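# Reorient a pinched spanner inside one robot hand

## Task

The spanner starts hanging from the hand, pinched between thumb and index finger at the far end of its handle. Using this hand alone, rotate and shift it within the grasp until its orientation in the hand and the spot on the handle where it is held match the two goal pictures. The wrist camera, its bracket and the arm's last link count as part of the hand; any contact between the spanner and anything else, or the spanner leaving the hand, is a failure. To complete: keep it motionless briefly with a firm grip, palm pointing straight down, no hand motor reporting "moving", then declare it done.

## Robot and tools

Robot: one six-joint arm ending in a right hand with five fingers and six hand motors (little, ring, middle, index, thumb_bend, thumb_turn), plus a wrist camera on a bracket. Cameras: cam_high (896x504), cam_low (896x504), cam_wrist (616x616). Avoid knocking anything off the table, dropping the spanner, fast impacts and hard presses.

Frames. Scene frame: origin on the table top under the arm base, +z up, +y to the left when facing along +x. The state line reports the hand point position in metres and its orientation as a wxyz quaternion, plus linear (m/s) and angular (rad/s) velocity. The hand point sits 0.05 m in front of the palm where the index pad would meet the thumb tip in a pinch. Its own axes: +z along the extended fingers, +y out of the palm face, +x across the palm from the thumb toward the little finger. Straight fingers extend 0.06-0.07 m past it along +z. The wrist bracket on the little-finger side protrudes 0.03 m beyond the point along +y and 0.11 m across the palm, and can collide. "Palm facing straight down" means the hand point's +y points along scene -z.

A row is 14 numbers, each in [-1, 1]: dx, dy, dz, rx, ry, rz, little, ring, middle, index, thumb_bend, thumb_turn, force_limit, speed. The first six are an offset, not a pose: a target displacement of the hand point expressed in the hand point's own axes, counted from the hand point pose printed in the most recent result showing it (before any such result, or for later calls inside the same reply, from where the robot stands when the action begins). Scale: 1.0 equals 0.6 m of translation or 180 degrees; rx, ry, rz form one rotation vector. Every row in an action is counted from that same base, not chained. All zeros drives back to that base pose; it is not a pause. Each control step the command is clipped to within 100 mm and 16 degrees of the measured pose; position wins over orientation if both cannot be met.

Hand values are absolute targets, not offsets. Fingers: +1 straight, -1 curled fully. thumb_bend: +1 straight, -1 fully bent. thumb_turn: +1 beside the palm, -1 opposite the fingers. A pinch is roughly index -0.22, thumb_bend -0.75, thumb_turn -0.57. force_limit maps linearly from about 0 N (-1) to 10 N (+1) fingertip force (15 N for both thumb motors); it only stops closing motion. speed maps from nearly zero (-1) to full (+1), where full travel lasts 0.6 s. A motor only starts when its target changes by 0.01 or more; it then runs until it reaches the target or the closing load hits force_limit, and locks (holding at least 15 N). Resending identical numbers keeps a grip. To grip harder, raise force_limit and send a target further closed than hand_measured; to loosen, send a target more open than hand_measured. Close at speed -0.9 or below for gentle contact, since fast fingers overshoot the limit.

Tools.
execute_actions: {"actions": [...], "pictures": bool}. An empty list just reads the state. One action {"rows": [[14 numbers], ...], "steps": n} holds 1-15 rows and up to 15 steps of 1/30 s; the final row repeats to fill remaining steps (default 15). A wait {"steps": n} (up to 300) returns after n steps counted from the previous result, including thinking time.
move: {"target": [one 14-number row], "speed": m/s 0.002-0.5 (default 0.25; rotation capped at twice that in rad/s), "stop_force": N 13-80 optional}. Drives the hand point in a straight line toward the offset target over 0.5-10 s, shorter way round; hand values go out at the start. It does not avoid obstacles and can overshoot speed. stop_force ends the path when the wrist sensor senses that much extra push against the direction of travel for two steps, then backs up two steps; not reliable on rotating moves; omit it when leaving a contact. Result adds a "move:" line with the ending (done, contact, held, off_target, moving, fault), distance from target, and limits (paced = pose clipped; held = a check blocked some steps).
wait: {"seconds": 0-10}, sends nothing new.
zoom_image: {"camera": name, "region": [x0, y0, x1, y1]} in pixels, top-left origin, at most 504x504.
show_instructions: {} shows the reference images again.
finished_scene: {"scene": number} ends the current scene irreversibly and grades it.

Result lines: hand_measured (positions on target scale), hand_stopped_by (moving, target, force, stalled, fault), hand_load_n (fingertip load, positive when pushed open; near 0 means grip lost), hand_force_limit, hand_speed. "Wrist force"/"Wrist torque" [x y z] are in hand axes, noisy with a fixed offset of a few N, saturating near 100 N. "Hand target" gives the pose currently being driven to. "pose unreachable" and HELD mark steps the clearance check altered or blocked. MOTOR HOT appears from 70 °C; at 85 °C the arm brakes until cooled.

Cautions: arm motion lags commands by about 0.17 s and may fall short after big moves, so check the reported pose. Contact torque beyond joint limits (wrist joints 49.1 N m) or any external force of 150 N causes a 10 s stop. Keep the spanner from touching anything but the hand, and end with a firm, still grip.

Each tool is called after "Call:" as name(argument=value, ...), one argument or row to a line, values as JSON.

Reference images:

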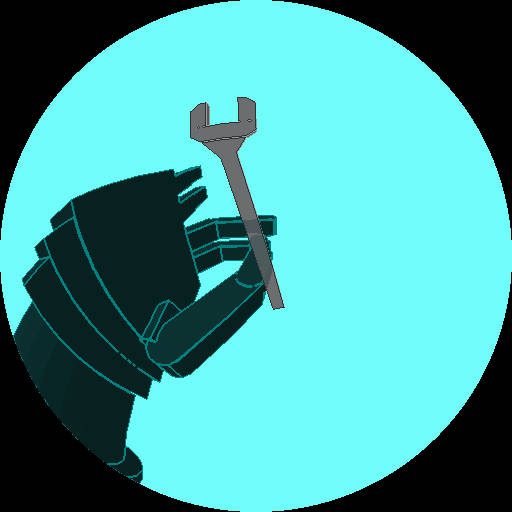

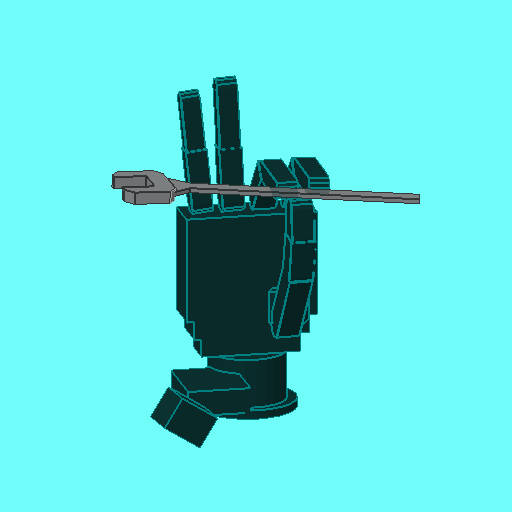

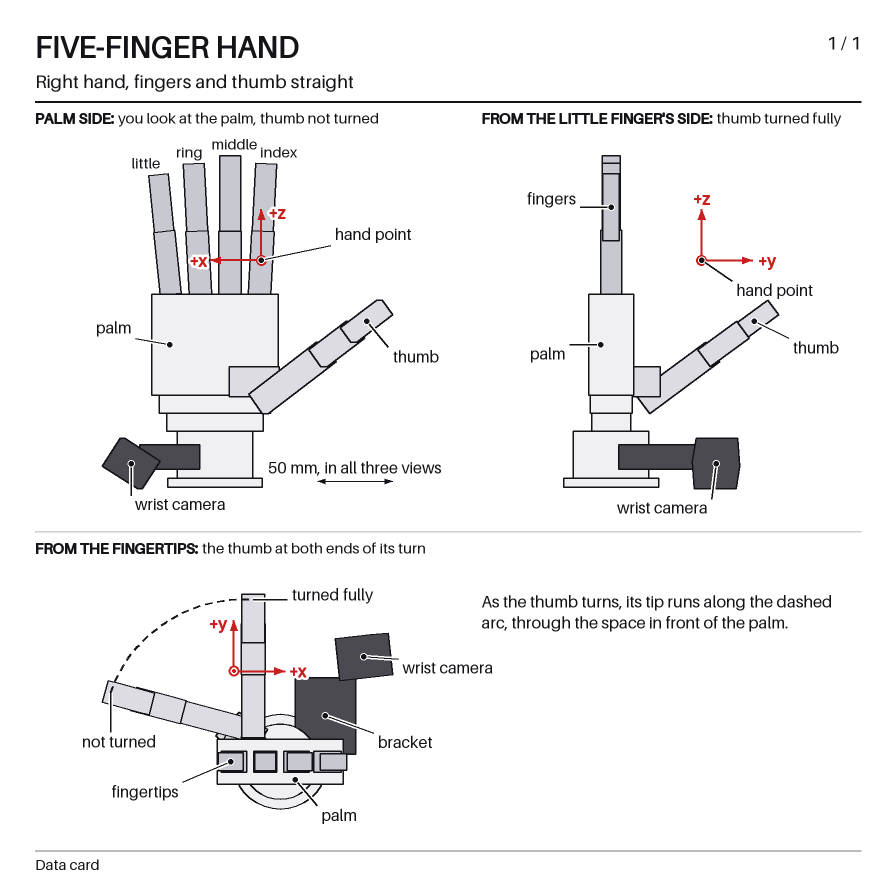

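## Session

Call:
execute_actions(
  actions=[],
)

Scene clock: 0.00 s of 6000.00 s.
end_effector_position=(+0.7079, -0.0586, +0.3432) hand_measured=(+1.000, +1.000, +1.000, -0.180, -0.750, -0.570) hand_load_n=(+0.0, +0.0, +0.0, +6.5, +1.0, +0.0) hand_stopped_by=(target, target, target, target, target, target) hand_force_limit=0.00 hand_speed=-0.80 end_effector_quat_wxyz=(+0.451, -0.453, +0.540, -0.548) end_effector_velocity=(+0.000, -0.001, -0.002) end_effector_angular_velocity=(+0.002, +0.002, -0.001)
Joint positions: [-0.527 -1.265  2.44  -4.33  -1.265 -0.014]
Joint velocities: [-0.001  0.003  0.    -0.    -0.     0.   ]
Wrist force (N, on the end effector, along its own x y z axes, offset not removed): no reading
Wrist torque (N m, same axes, about the end effector's origin, offset not removed): no reading
Hand target: +0.708, -0.059, +0.343; +0.451, -0.453, +0.540, -0.548

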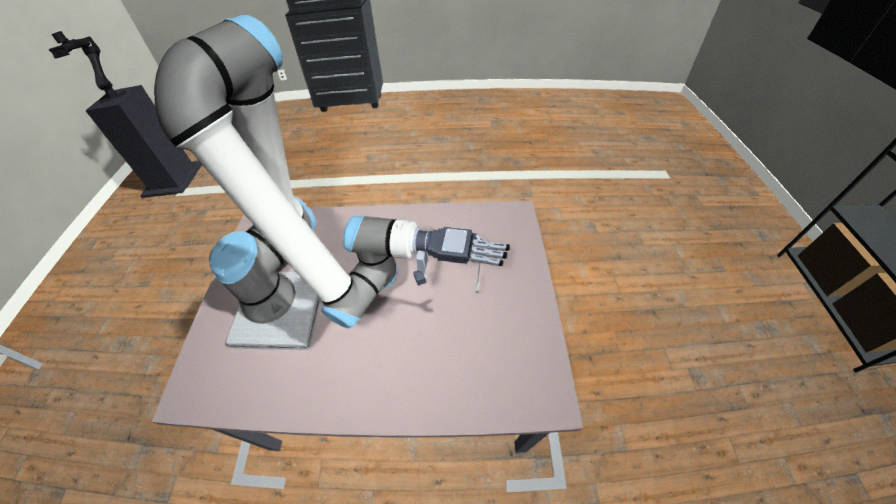

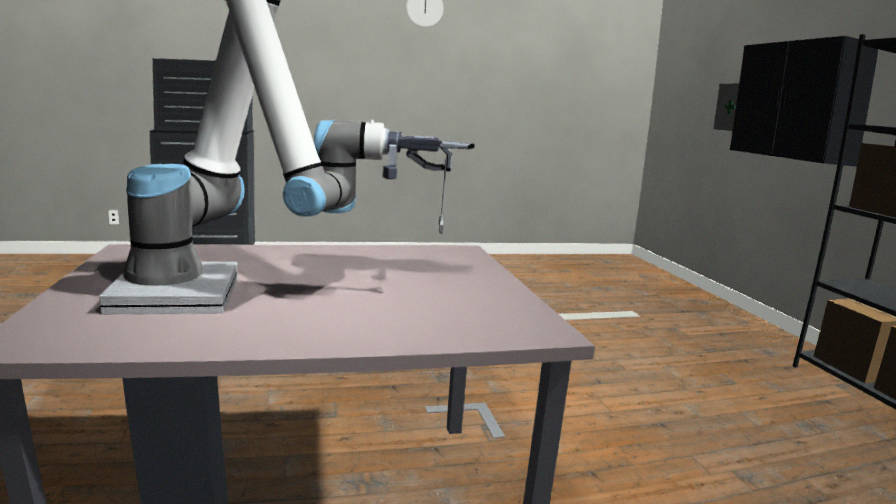

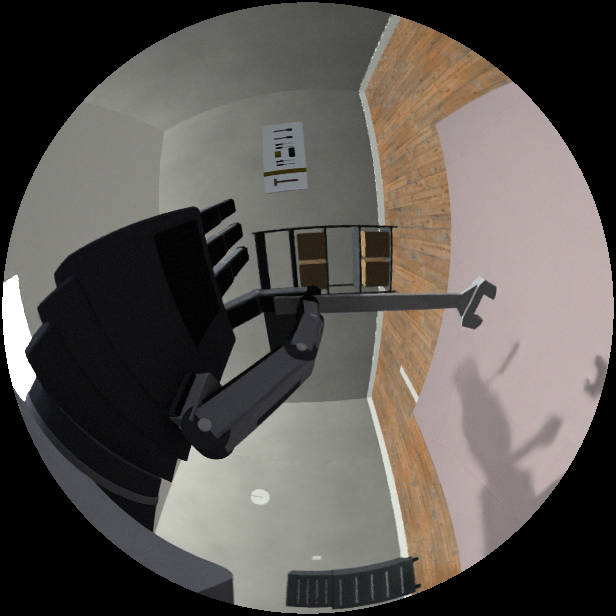

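Call:
zoom_image(
  camera="cam_wrist",
  region=[180, 180, 520, 460],
)

Call:
zoom_image(
  camera="cam_low",
  region=[340, 100, 520, 250],
)

Region (180, 180, 520, 460) of cam_wrist's 616x616 image, scaled by 1.482, with more detail than that image has; it fills the top 415 rows of this view, and the rest is white.

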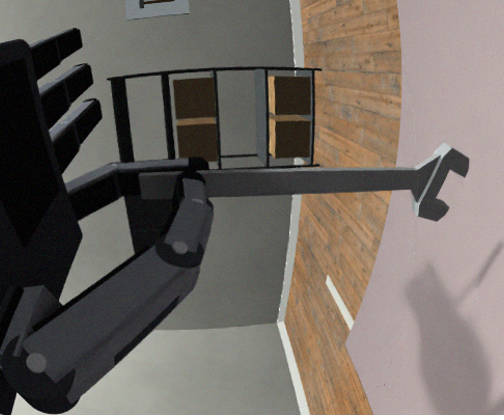

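Region (340, 100, 520, 250) of cam_low's 896x504 image, scaled by 2.800, with more detail than that image has.

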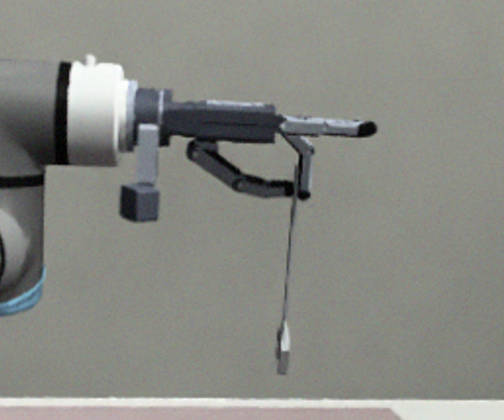

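Call:
move(
  target=[0, 0, 0, 0, 0, 0.25, 1, 1, 1, -0.2, -0.75, -0.57, 0.0, -0.9],
  speed=0.2,
)

Scene clock: 122.40 s of 6000.00 s.
end_effector_position=(+0.7079, -0.0585, +0.3431) hand_measured=(+1.000, +1.000, +1.000, -0.180, -0.748, -0.570) hand_load_n=(+0.0, +0.0, +0.0, +6.5, +1.5, -1.0) hand_stopped_by=(target, target, target, force, target, target) hand_force_limit=0.00 hand_speed=-0.90 end_effector_quat_wxyz=(+0.626, -0.212, +0.672, -0.333) end_effector_velocity=(+0.000, -0.001, -0.001) end_effector_angular_velocity=(+0.005, -0.001, -0.001)
Joint positions: [-0.607 -1.174  2.45  -4.431 -1.186  0.772]
Joint velocities: [-0.001  0.002 -0.    -0.002  0.     0.005]
Wrist force (N, on the end effector, along its own x y z axes, offset not removed): [5.9 -1.6 -1.3]
Wrist torque (N m, same axes, about the end effector's origin, offset not removed): [-0.10 -0.22 0.03]
Hand target: +0.708, -0.059, +0.343; +0.626, -0.212, +0.672, -0.333
Off the commanded pose: 0.000 m, 0 deg.
After step 90, 117.00 s passed at rest.
move: done

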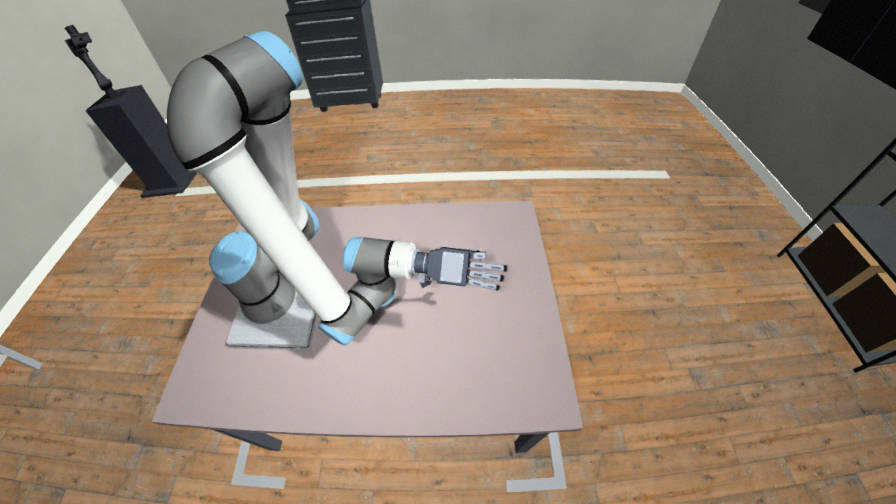

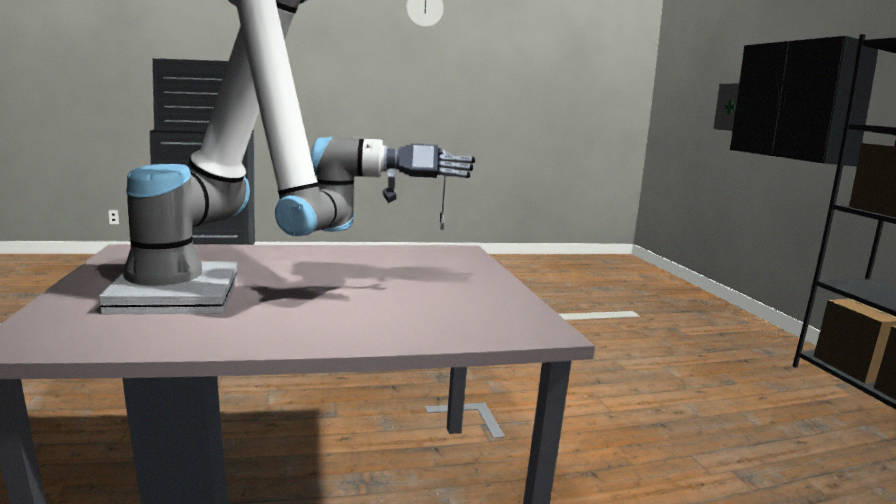

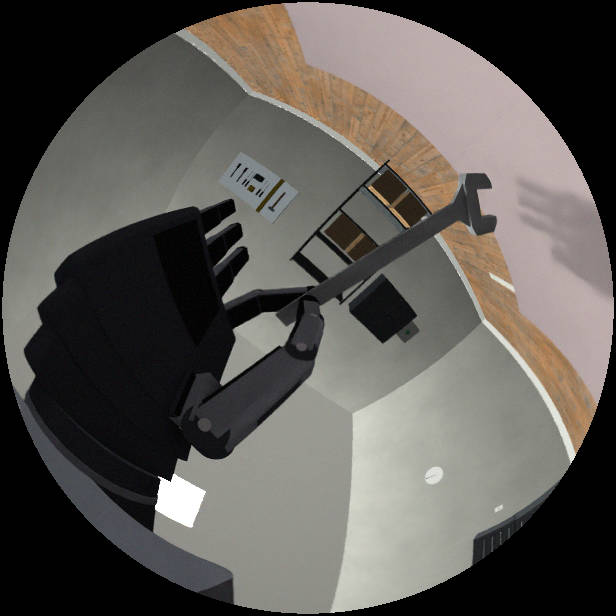

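Call:
move(
  target=[0, 0, 0, 0, 0, 0.25, 1, 1, 1, -0.2, -0.75, -0.57, 0.0, -0.9],
  speed=0.2,
)

Scene clock: 129.17 s of 6000.00 s.
end_effector_position=(+0.7078, -0.0585, +0.3432) hand_measured=(+1.000, +1.000, +1.000, -0.180, -0.748, -0.570) hand_load_n=(+0.0, +0.0, +0.0, +6.5, +1.0, -1.0) hand_stopped_by=(target, target, target, force, target, target) hand_force_limit=0.00 hand_speed=-0.90 end_effector_quat_wxyz=(+0.706, +0.061, +0.702, -0.069) end_effector_velocity=(+0.000, -0.001, -0.000) end_effector_angular_velocity=(+0.008, -0.001, -0.001)
Joint positions: [-0.599 -1.046  2.447 -4.556 -1.194  1.557]
Joint velocities: [-0.     0.002 -0.    -0.001 -0.001  0.008]
Wrist force (N, on the end effector, along its own x y z axes, offset not removed): [5.0 -3.6 2.3]
Wrist torque (N m, same axes, about the end effector's origin, offset not removed): [-0.34 -0.31 0.02]
Hand target: +0.708, -0.059, +0.343; +0.706, +0.061, +0.702, -0.068
Off the commanded pose: 0.000 m, 0 deg.
After step 90, 1.37 s passed at rest.
move: done

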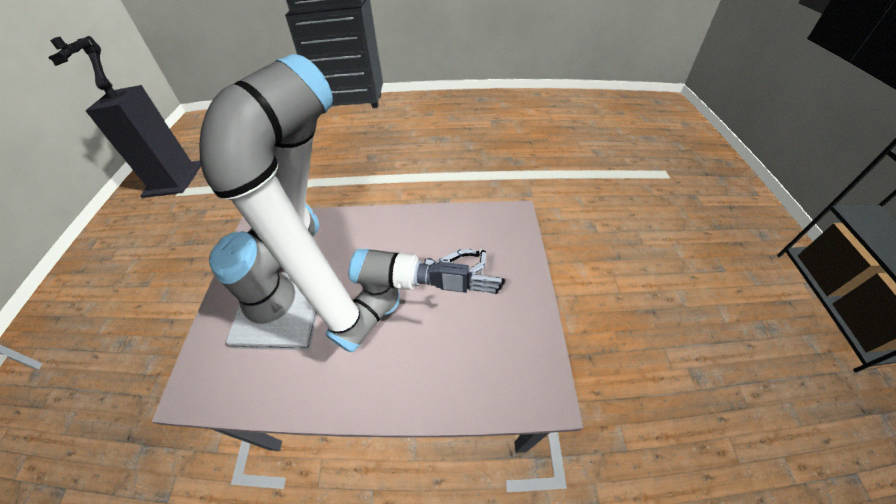

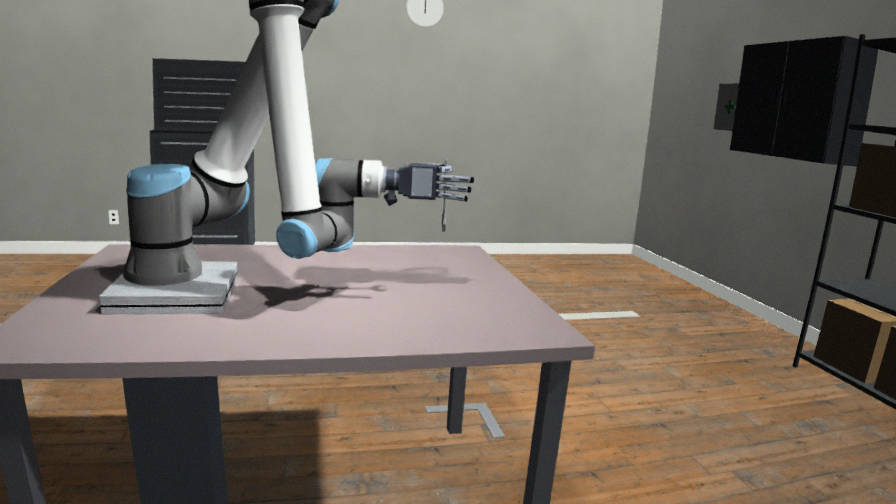

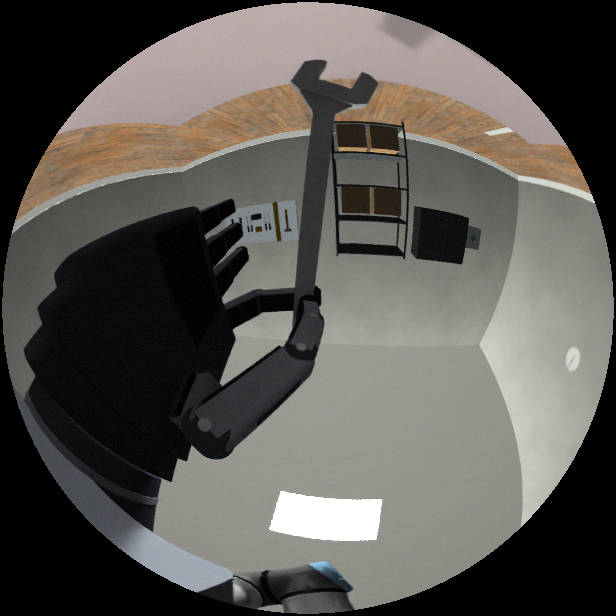

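Call:
move(
  target=[0, 0, 0, 0, 0, 0.1, 1, 1, 1, -0.2, -0.75, -0.57, 0.0, -0.9],
  speed=0.15,
)

Scene clock: 203.57 s of 6000.00 s.
end_effector_position=(+0.7078, -0.0586, +0.3432) hand_measured=(+1.000, +1.000, +1.000, -0.180, -0.750, -0.570) hand_load_n=(+0.0, +0.0, +0.0, +6.5, +0.5, -1.0) hand_stopped_by=(target, target, target, force, target, target) hand_force_limit=0.00 hand_speed=-0.90 end_effector_quat_wxyz=(+0.708, +0.170, +0.684, +0.043) end_effector_velocity=(-0.000, -0.000, +0.000) end_effector_angular_velocity=(+0.007, -0.002, -0.001)
Joint positions: [-0.571 -1.002  2.442 -4.595 -1.222  1.87 ]
Joint velocities: [ 0.001  0.001 -0.    -0.001 -0.001  0.008]
Wrist force (N, on the end effector, along its own x y z axes, offset not removed): [4.0 -3.4 -1.9]
Wrist torque (N m, same axes, about the end effector's origin, offset not removed): [-0.11 -0.06 -0.04]
Hand target: +0.708, -0.059, +0.343; +0.708, +0.170, +0.684, +0.043
Off the commanded pose: 0.000 m, 0 deg.
After step 90, 69.97 s passed at rest.
move: done

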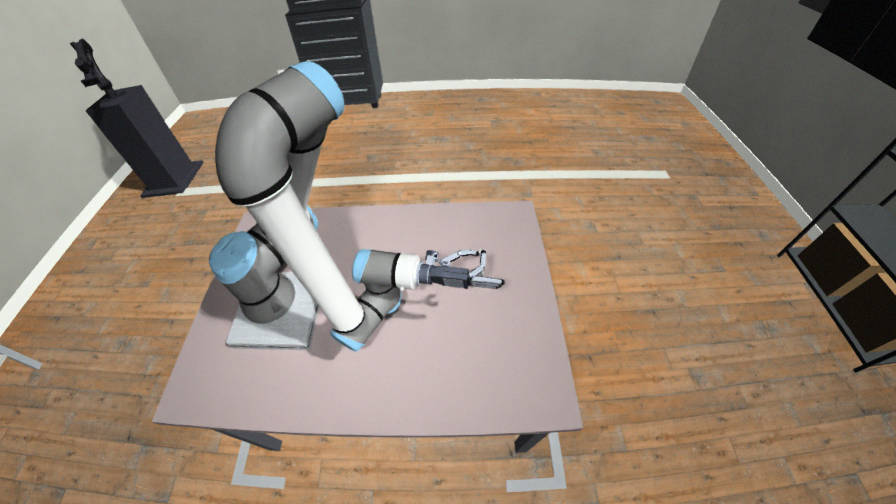

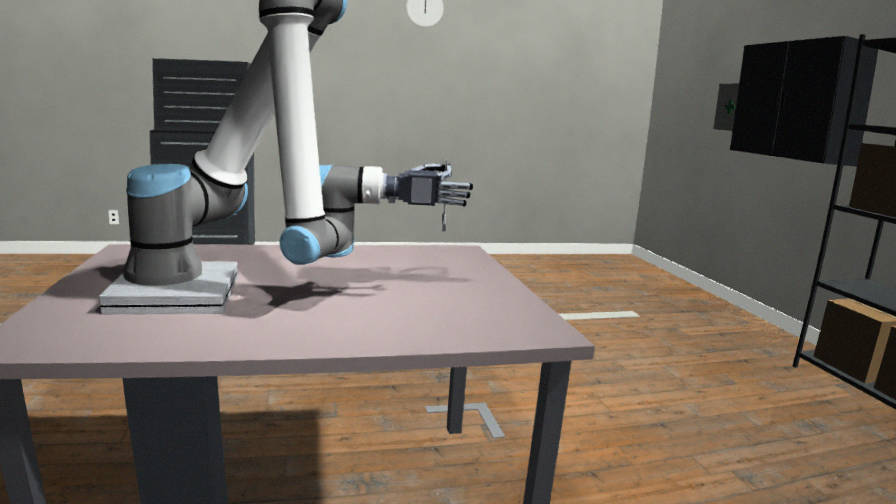

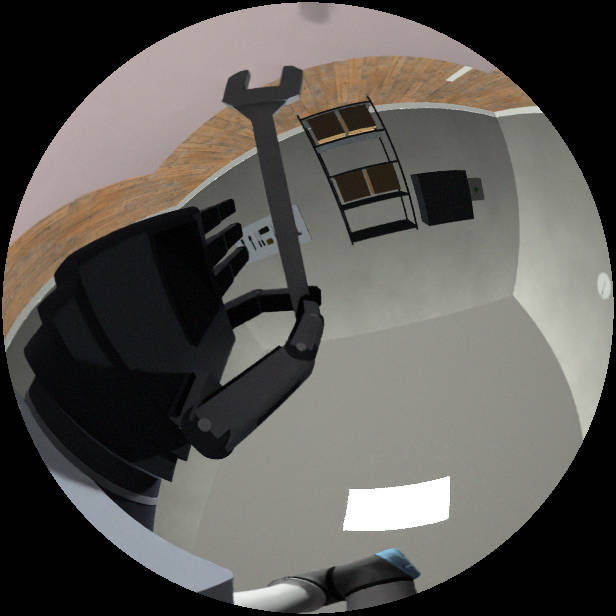

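Call:
zoom_image(
  camera="cam_wrist",
  region=[220, 220, 400, 400],
)

Call:
zoom_image(
  camera="cam_high",
  region=[400, 230, 520, 300],
)

Region (220, 220, 400, 400) of cam_wrist's 616x616 image, scaled by 2.800, with more detail than that image has.

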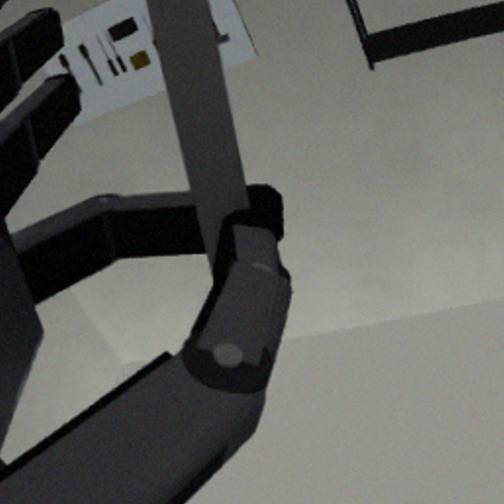

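Region (400, 230, 520, 300) of cam_high's 896x504 image, scaled by 4.200, with more detail than that image has; it fills the top 294 rows of this view, and the rest is white.

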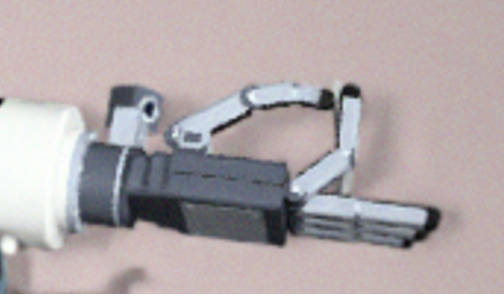

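Call:
move(
  target=[0, 0, 0, 0, 0, 0.035, 0.05, 0.05, 0.05, -0.2, -0.75, -0.57, -0.8, -0.3],
  speed=0.1,
)

Scene clock: 228.80 s of 6000.00 s.
end_effector_position=(+0.7078, -0.0586, +0.3432) hand_measured=(+0.050, +0.050, +0.050, -0.180, -0.750, -0.570) hand_load_n=(+0.0, +0.0, +0.0, +6.5, +0.5, -1.0) hand_stopped_by=(target, target, target, force, target, target) hand_force_limit=-0.80 hand_speed=-0.30 end_effector_quat_wxyz=(+0.705, +0.208, +0.674, +0.081) end_effector_velocity=(+0.000, +0.001, +0.000) end_effector_angular_velocity=(-0.001, -0.000, +0.001)
Joint positions: [-0.558 -0.989  2.44  -4.606 -1.235  1.98 ]
Joint velocities: [ 0.001 -0.    -0.    -0.    -0.    -0.001]
Wrist force (N, on the end effector, along its own x y z axes, offset not removed): [4.4 -3.4 0.6]
Wrist torque (N m, same axes, about the end effector's origin, offset not removed): [-0.32 -0.17 0.01]
Hand target: +0.708, -0.059, +0.343; +0.705, +0.208, +0.674, +0.081
Off the commanded pose: 0.000 m, 0 deg.
After step 90, 21.13 s passed at rest.
move: done

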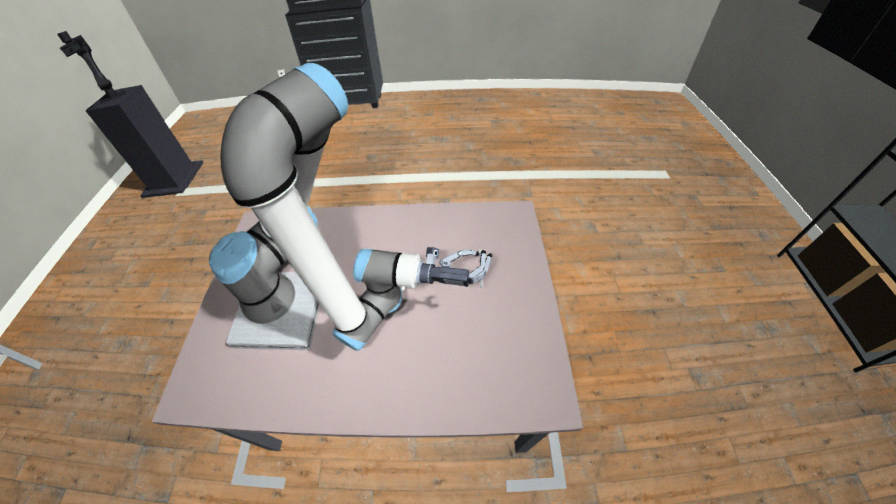

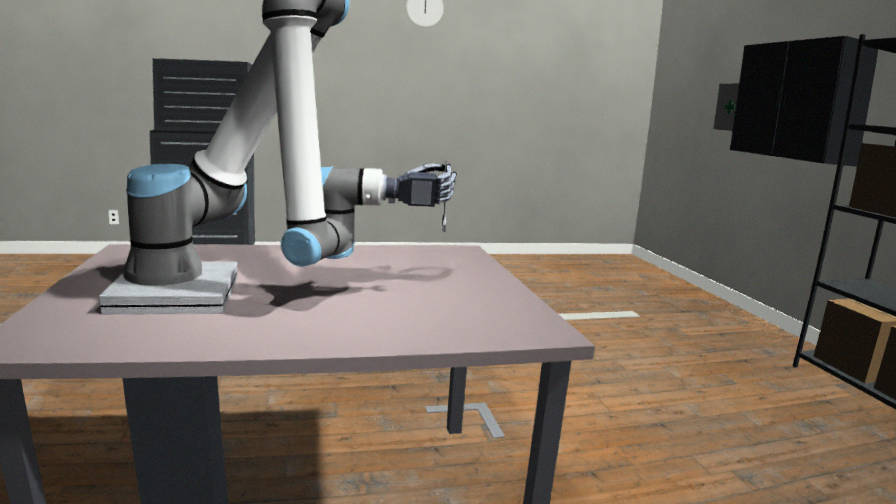

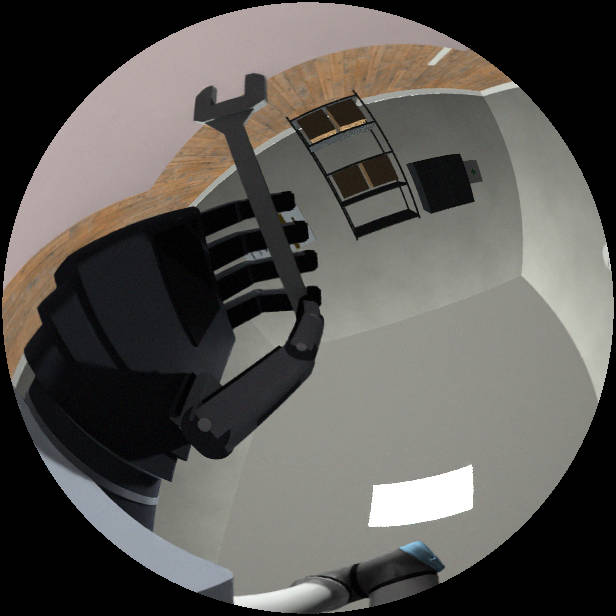

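Call:
move(
  target=[0, 0, 0, 0, 0, 0, -0.35, -0.35, -0.35, -0.2, -0.75, -0.57, -0.94, -0.92],
  speed=0.1,
)

Scene clock: 249.97 s of 6000.00 s.
end_effector_position=(+0.7078, -0.0586, +0.3432) hand_measured=(-0.158, -0.162, -0.172, -0.180, -0.750, -0.570) hand_load_n=(+0.0, +0.0, +0.5, +7.0, +1.0, -0.5) hand_stopped_by=(force, force, force, force, target, target) hand_force_limit=-0.94 hand_speed=-0.92 end_effector_quat_wxyz=(+0.705, +0.208, +0.674, +0.081) end_effector_velocity=(+0.000, -0.001, -0.000) end_effector_angular_velocity=(+0.000, +0.001, -0.001)
Joint positions: [-0.558 -0.989  2.44  -4.606 -1.235  1.98 ]
Joint velocities: [-0.001  0.001  0.     0.    -0.     0.   ]
Wrist force (N, on the end effector, along its own x y z axes, offset not removed): [4.8 -0.6 1.3]
Wrist torque (N m, same axes, about the end effector's origin, offset not removed): [0.23 -0.13 0.12]
Hand target: +0.708, -0.059, +0.343; +0.705, +0.208, +0.674, +0.081
Off the commanded pose: 0.000 m, 0 deg.
After step 90, 16.27 s passed at rest.
move: done

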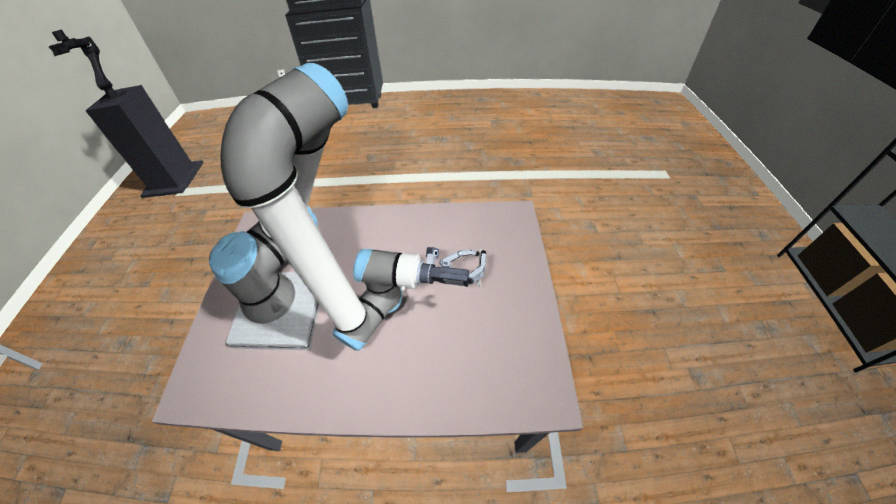

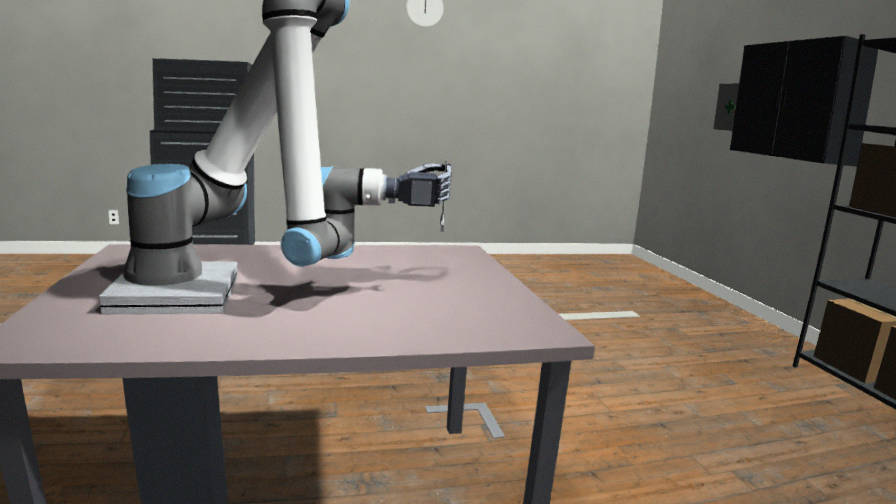

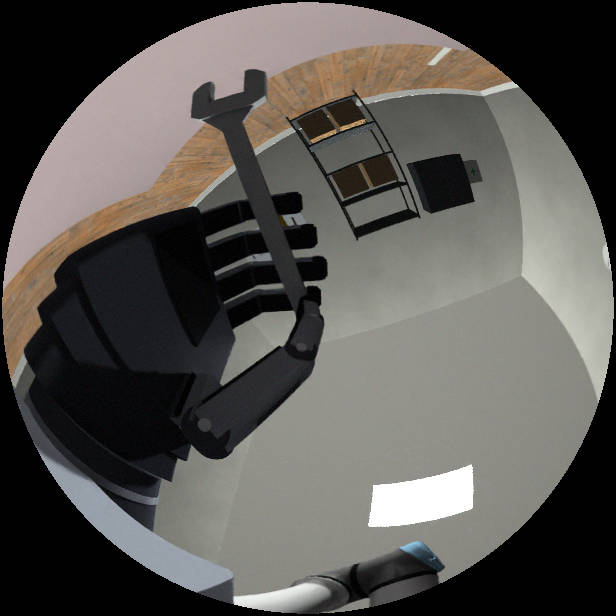

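Call:
move(
  target=[0, 0, 0, 0.2055, 0.4555, 0, -0.35, -0.35, -0.35, -0.2, -0.75, -0.57, -0.94, -0.92],
  speed=0.25,
)

Scene clock: 279.70 s of 6000.00 s.
end_effector_position=(+0.7084, -0.0589, +0.3429) hand_measured=(-0.158, -0.162, -0.172, -0.180, -0.750, -0.570) hand_load_n=(+0.0, +1.0, +1.0, +6.5, +1.0, -0.5) hand_stopped_by=(force, force, force, force, target, target) hand_force_limit=-0.94 hand_speed=-0.92 end_effector_quat_wxyz=(+0.005, +0.300, +0.954, -0.004) end_effector_velocity=(+0.000, -0.000, -0.000) end_effector_angular_velocity=(+0.002, +0.008, -0.000)
Joint positions: [-0.436 -1.6    2.011 -1.999 -1.586  1.782]
Joint velocities: [ 0.     0.003 -0.005  0.01  -0.001  0.001]
Wrist force (N, on the end effector, along its own x y z axes, offset not removed): [-4.5 -2.9 3.4]
Wrist torque (N m, same axes, about the end effector's origin, offset not removed): [-0.54 0.85 -0.44]
Hand target: +0.708, -0.059, +0.343; +0.004, +0.300, +0.954, -0.004
Off the commanded pose: 0.001 m, 0 deg.
After step 90, 23.13 s passed at rest.
move: done

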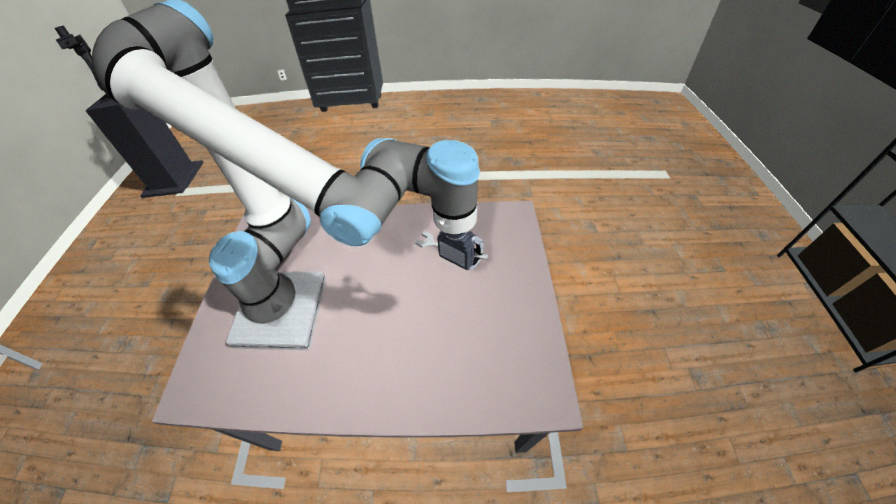

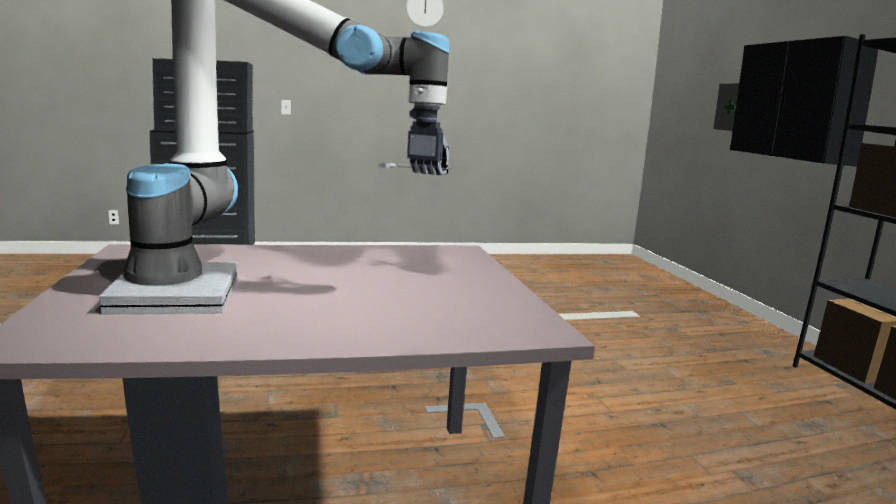

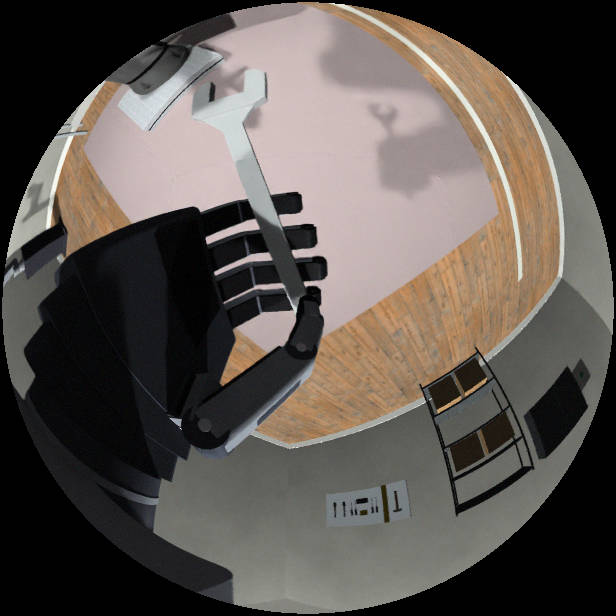

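Call:
move(
  target=[0, 0, 0, 0, 0, -0.95, -0.35, -0.35, -0.35, -0.2, -0.75, -0.57, -0.94, -0.92],
  speed=0.45,
)

Scene clock: 311.00 s of 6000.00 s.
end_effector_position=(+0.7084, -0.0588, +0.3427) hand_measured=(-0.158, -0.162, -0.172, -0.180, -0.750, -0.570) hand_load_n=(+0.0, +1.0, +1.0, +6.5, +1.0, -0.5) hand_stopped_by=(force, force, force, force, target, target) hand_force_limit=-0.94 hand_speed=-0.92 end_effector_quat_wxyz=(+0.004, +0.927, -0.374, +0.005) end_effector_velocity=(-0.000, +0.001, +0.000) end_effector_angular_velocity=(+0.000, -0.001, +0.006)
Joint positions: [-0.303 -1.405  1.799 -1.981 -1.588 -1.07 ]
Joint velocities: [ 0.001 -0.001  0.    -0.     0.001 -0.005]
Wrist force (N, on the end effector, along its own x y z axes, offset not removed): [1.9 -2.5 4.5]
Wrist torque (N m, same axes, about the end effector's origin, offset not removed): [-0.21 0.08 -0.04]
Hand target: +0.708, -0.059, +0.343; +0.004, +0.928, -0.374, +0.005
Off the commanded pose: 0.000 m, 0 deg.
After step 90, 24.43 s passed at rest.
move: done

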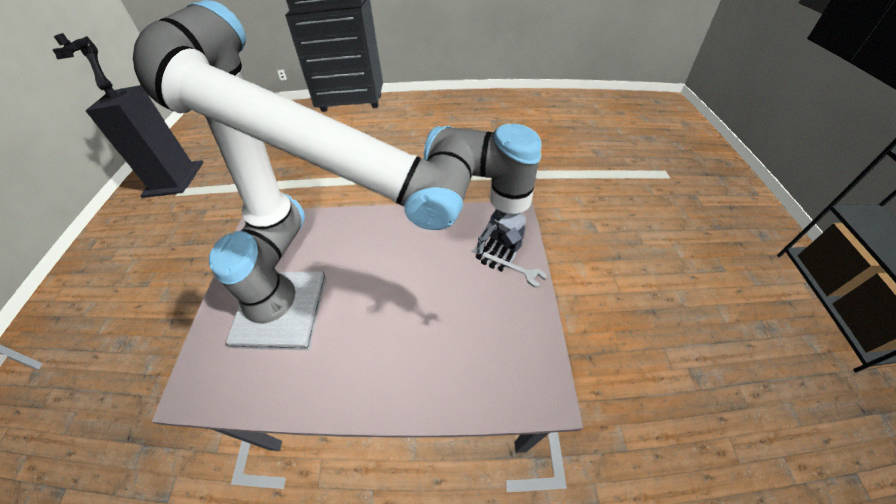

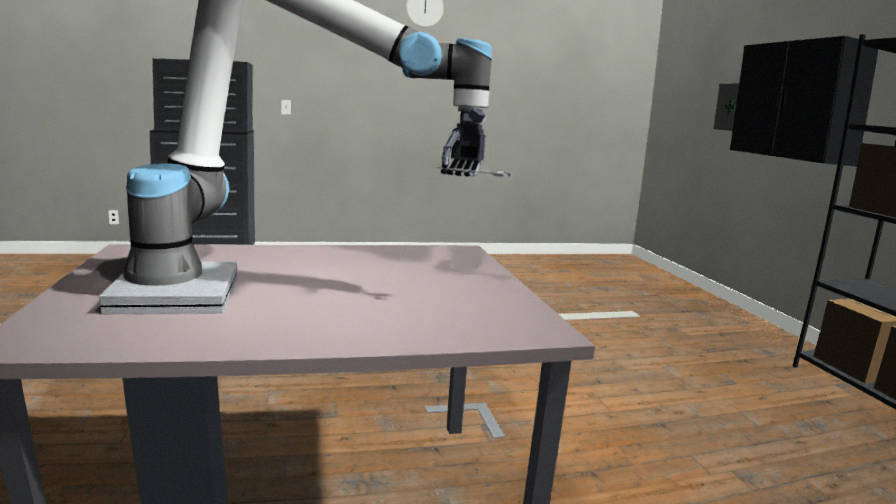

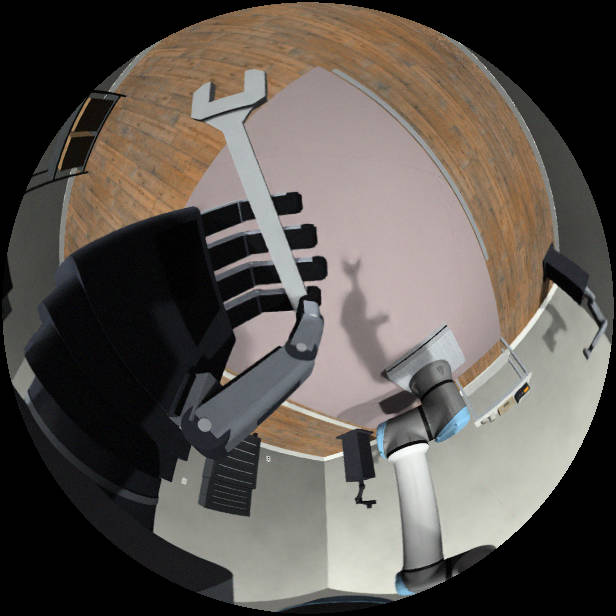

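Call:
zoom_image(
  camera="cam_high",
  region=[450, 200, 570, 300],
)

Call:
zoom_image(
  camera="cam_low",
  region=[420, 100, 530, 200],
)

Region (450, 200, 570, 300) of cam_high's 896x504 image, scaled by 4.200, with more detail than that image has.

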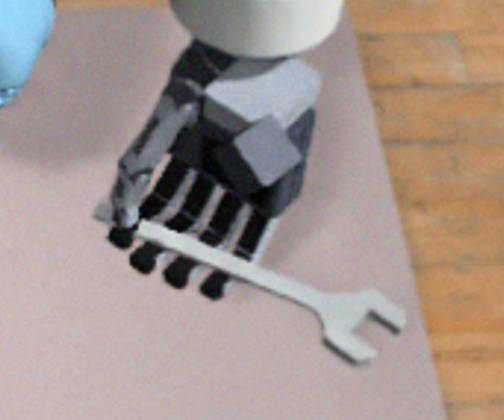

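Region (420, 100, 530, 200) of cam_low's 896x504 image, scaled by 4.582, with more detail than that image has; it fills the top 458 rows of this view, and the rest is white.

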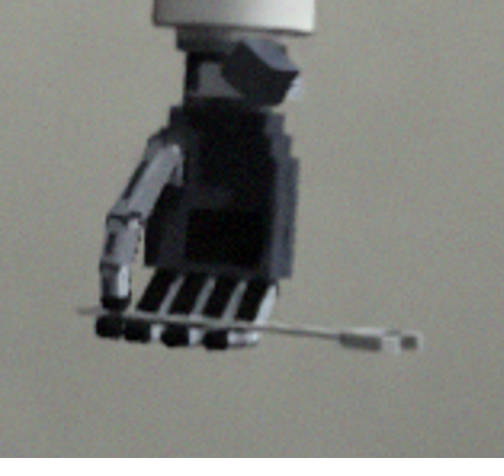

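Call:
move(
  target=[0, 0, 0, 0.1054, 0.3452, 0, -0.35, -0.35, -0.35, -0.2, -0.75, -0.57, -0.94, -0.92],
  speed=0.25,
)

Scene clock: 356.30 s of 6000.00 s.
end_effector_position=(+0.7081, -0.0588, +0.3430) hand_measured=(-0.158, -0.162, -0.172, -0.180, -0.750, -0.570) hand_load_n=(+0.0, +0.5, +1.0, +6.5, +1.0, +0.0) hand_stopped_by=(force, force, force, force, target, target) hand_force_limit=-0.94 hand_speed=-0.92 end_effector_quat_wxyz=(+0.049, +0.781, -0.312, +0.539) end_effector_velocity=(+0.000, -0.001, -0.000) end_effector_angular_velocity=(-0.005, -0.004, +0.001)
Joint positions: [-0.198 -1.413  2.301 -3.592 -1.858 -1.158]
Joint velocities: [-0.     0.004  0.001 -0.011 -0.001 -0.005]
Wrist force (N, on the end effector, along its own x y z axes, offset not removed): [2.7 -4.5 4.0]
Wrist torque (N m, same axes, about the end effector's origin, offset not removed): [-0.92 -0.33 -0.04]
Hand target: +0.708, -0.059, +0.343; +0.049, +0.781, -0.312, +0.539
Off the commanded pose: 0.000 m, 0 deg.
After step 90, 39.53 s passed at rest.
move: done

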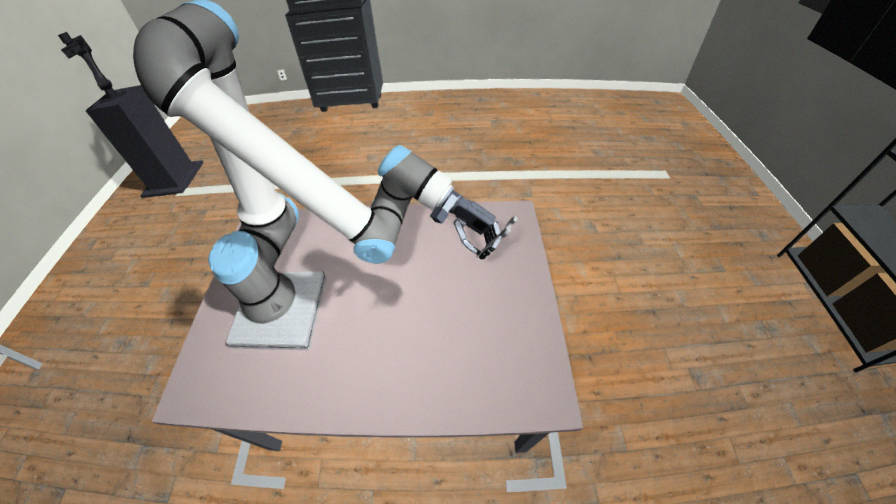

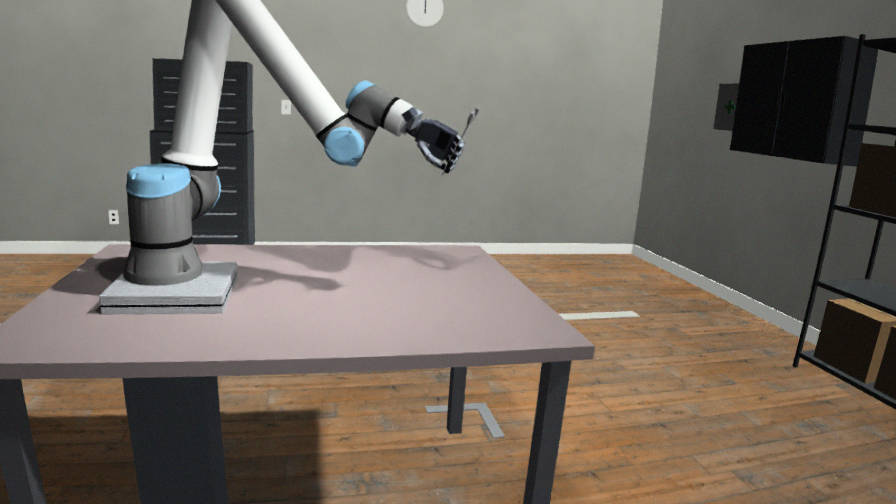

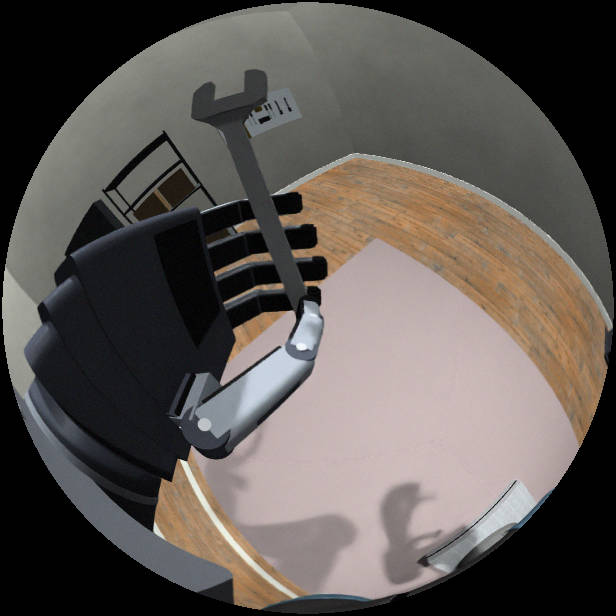

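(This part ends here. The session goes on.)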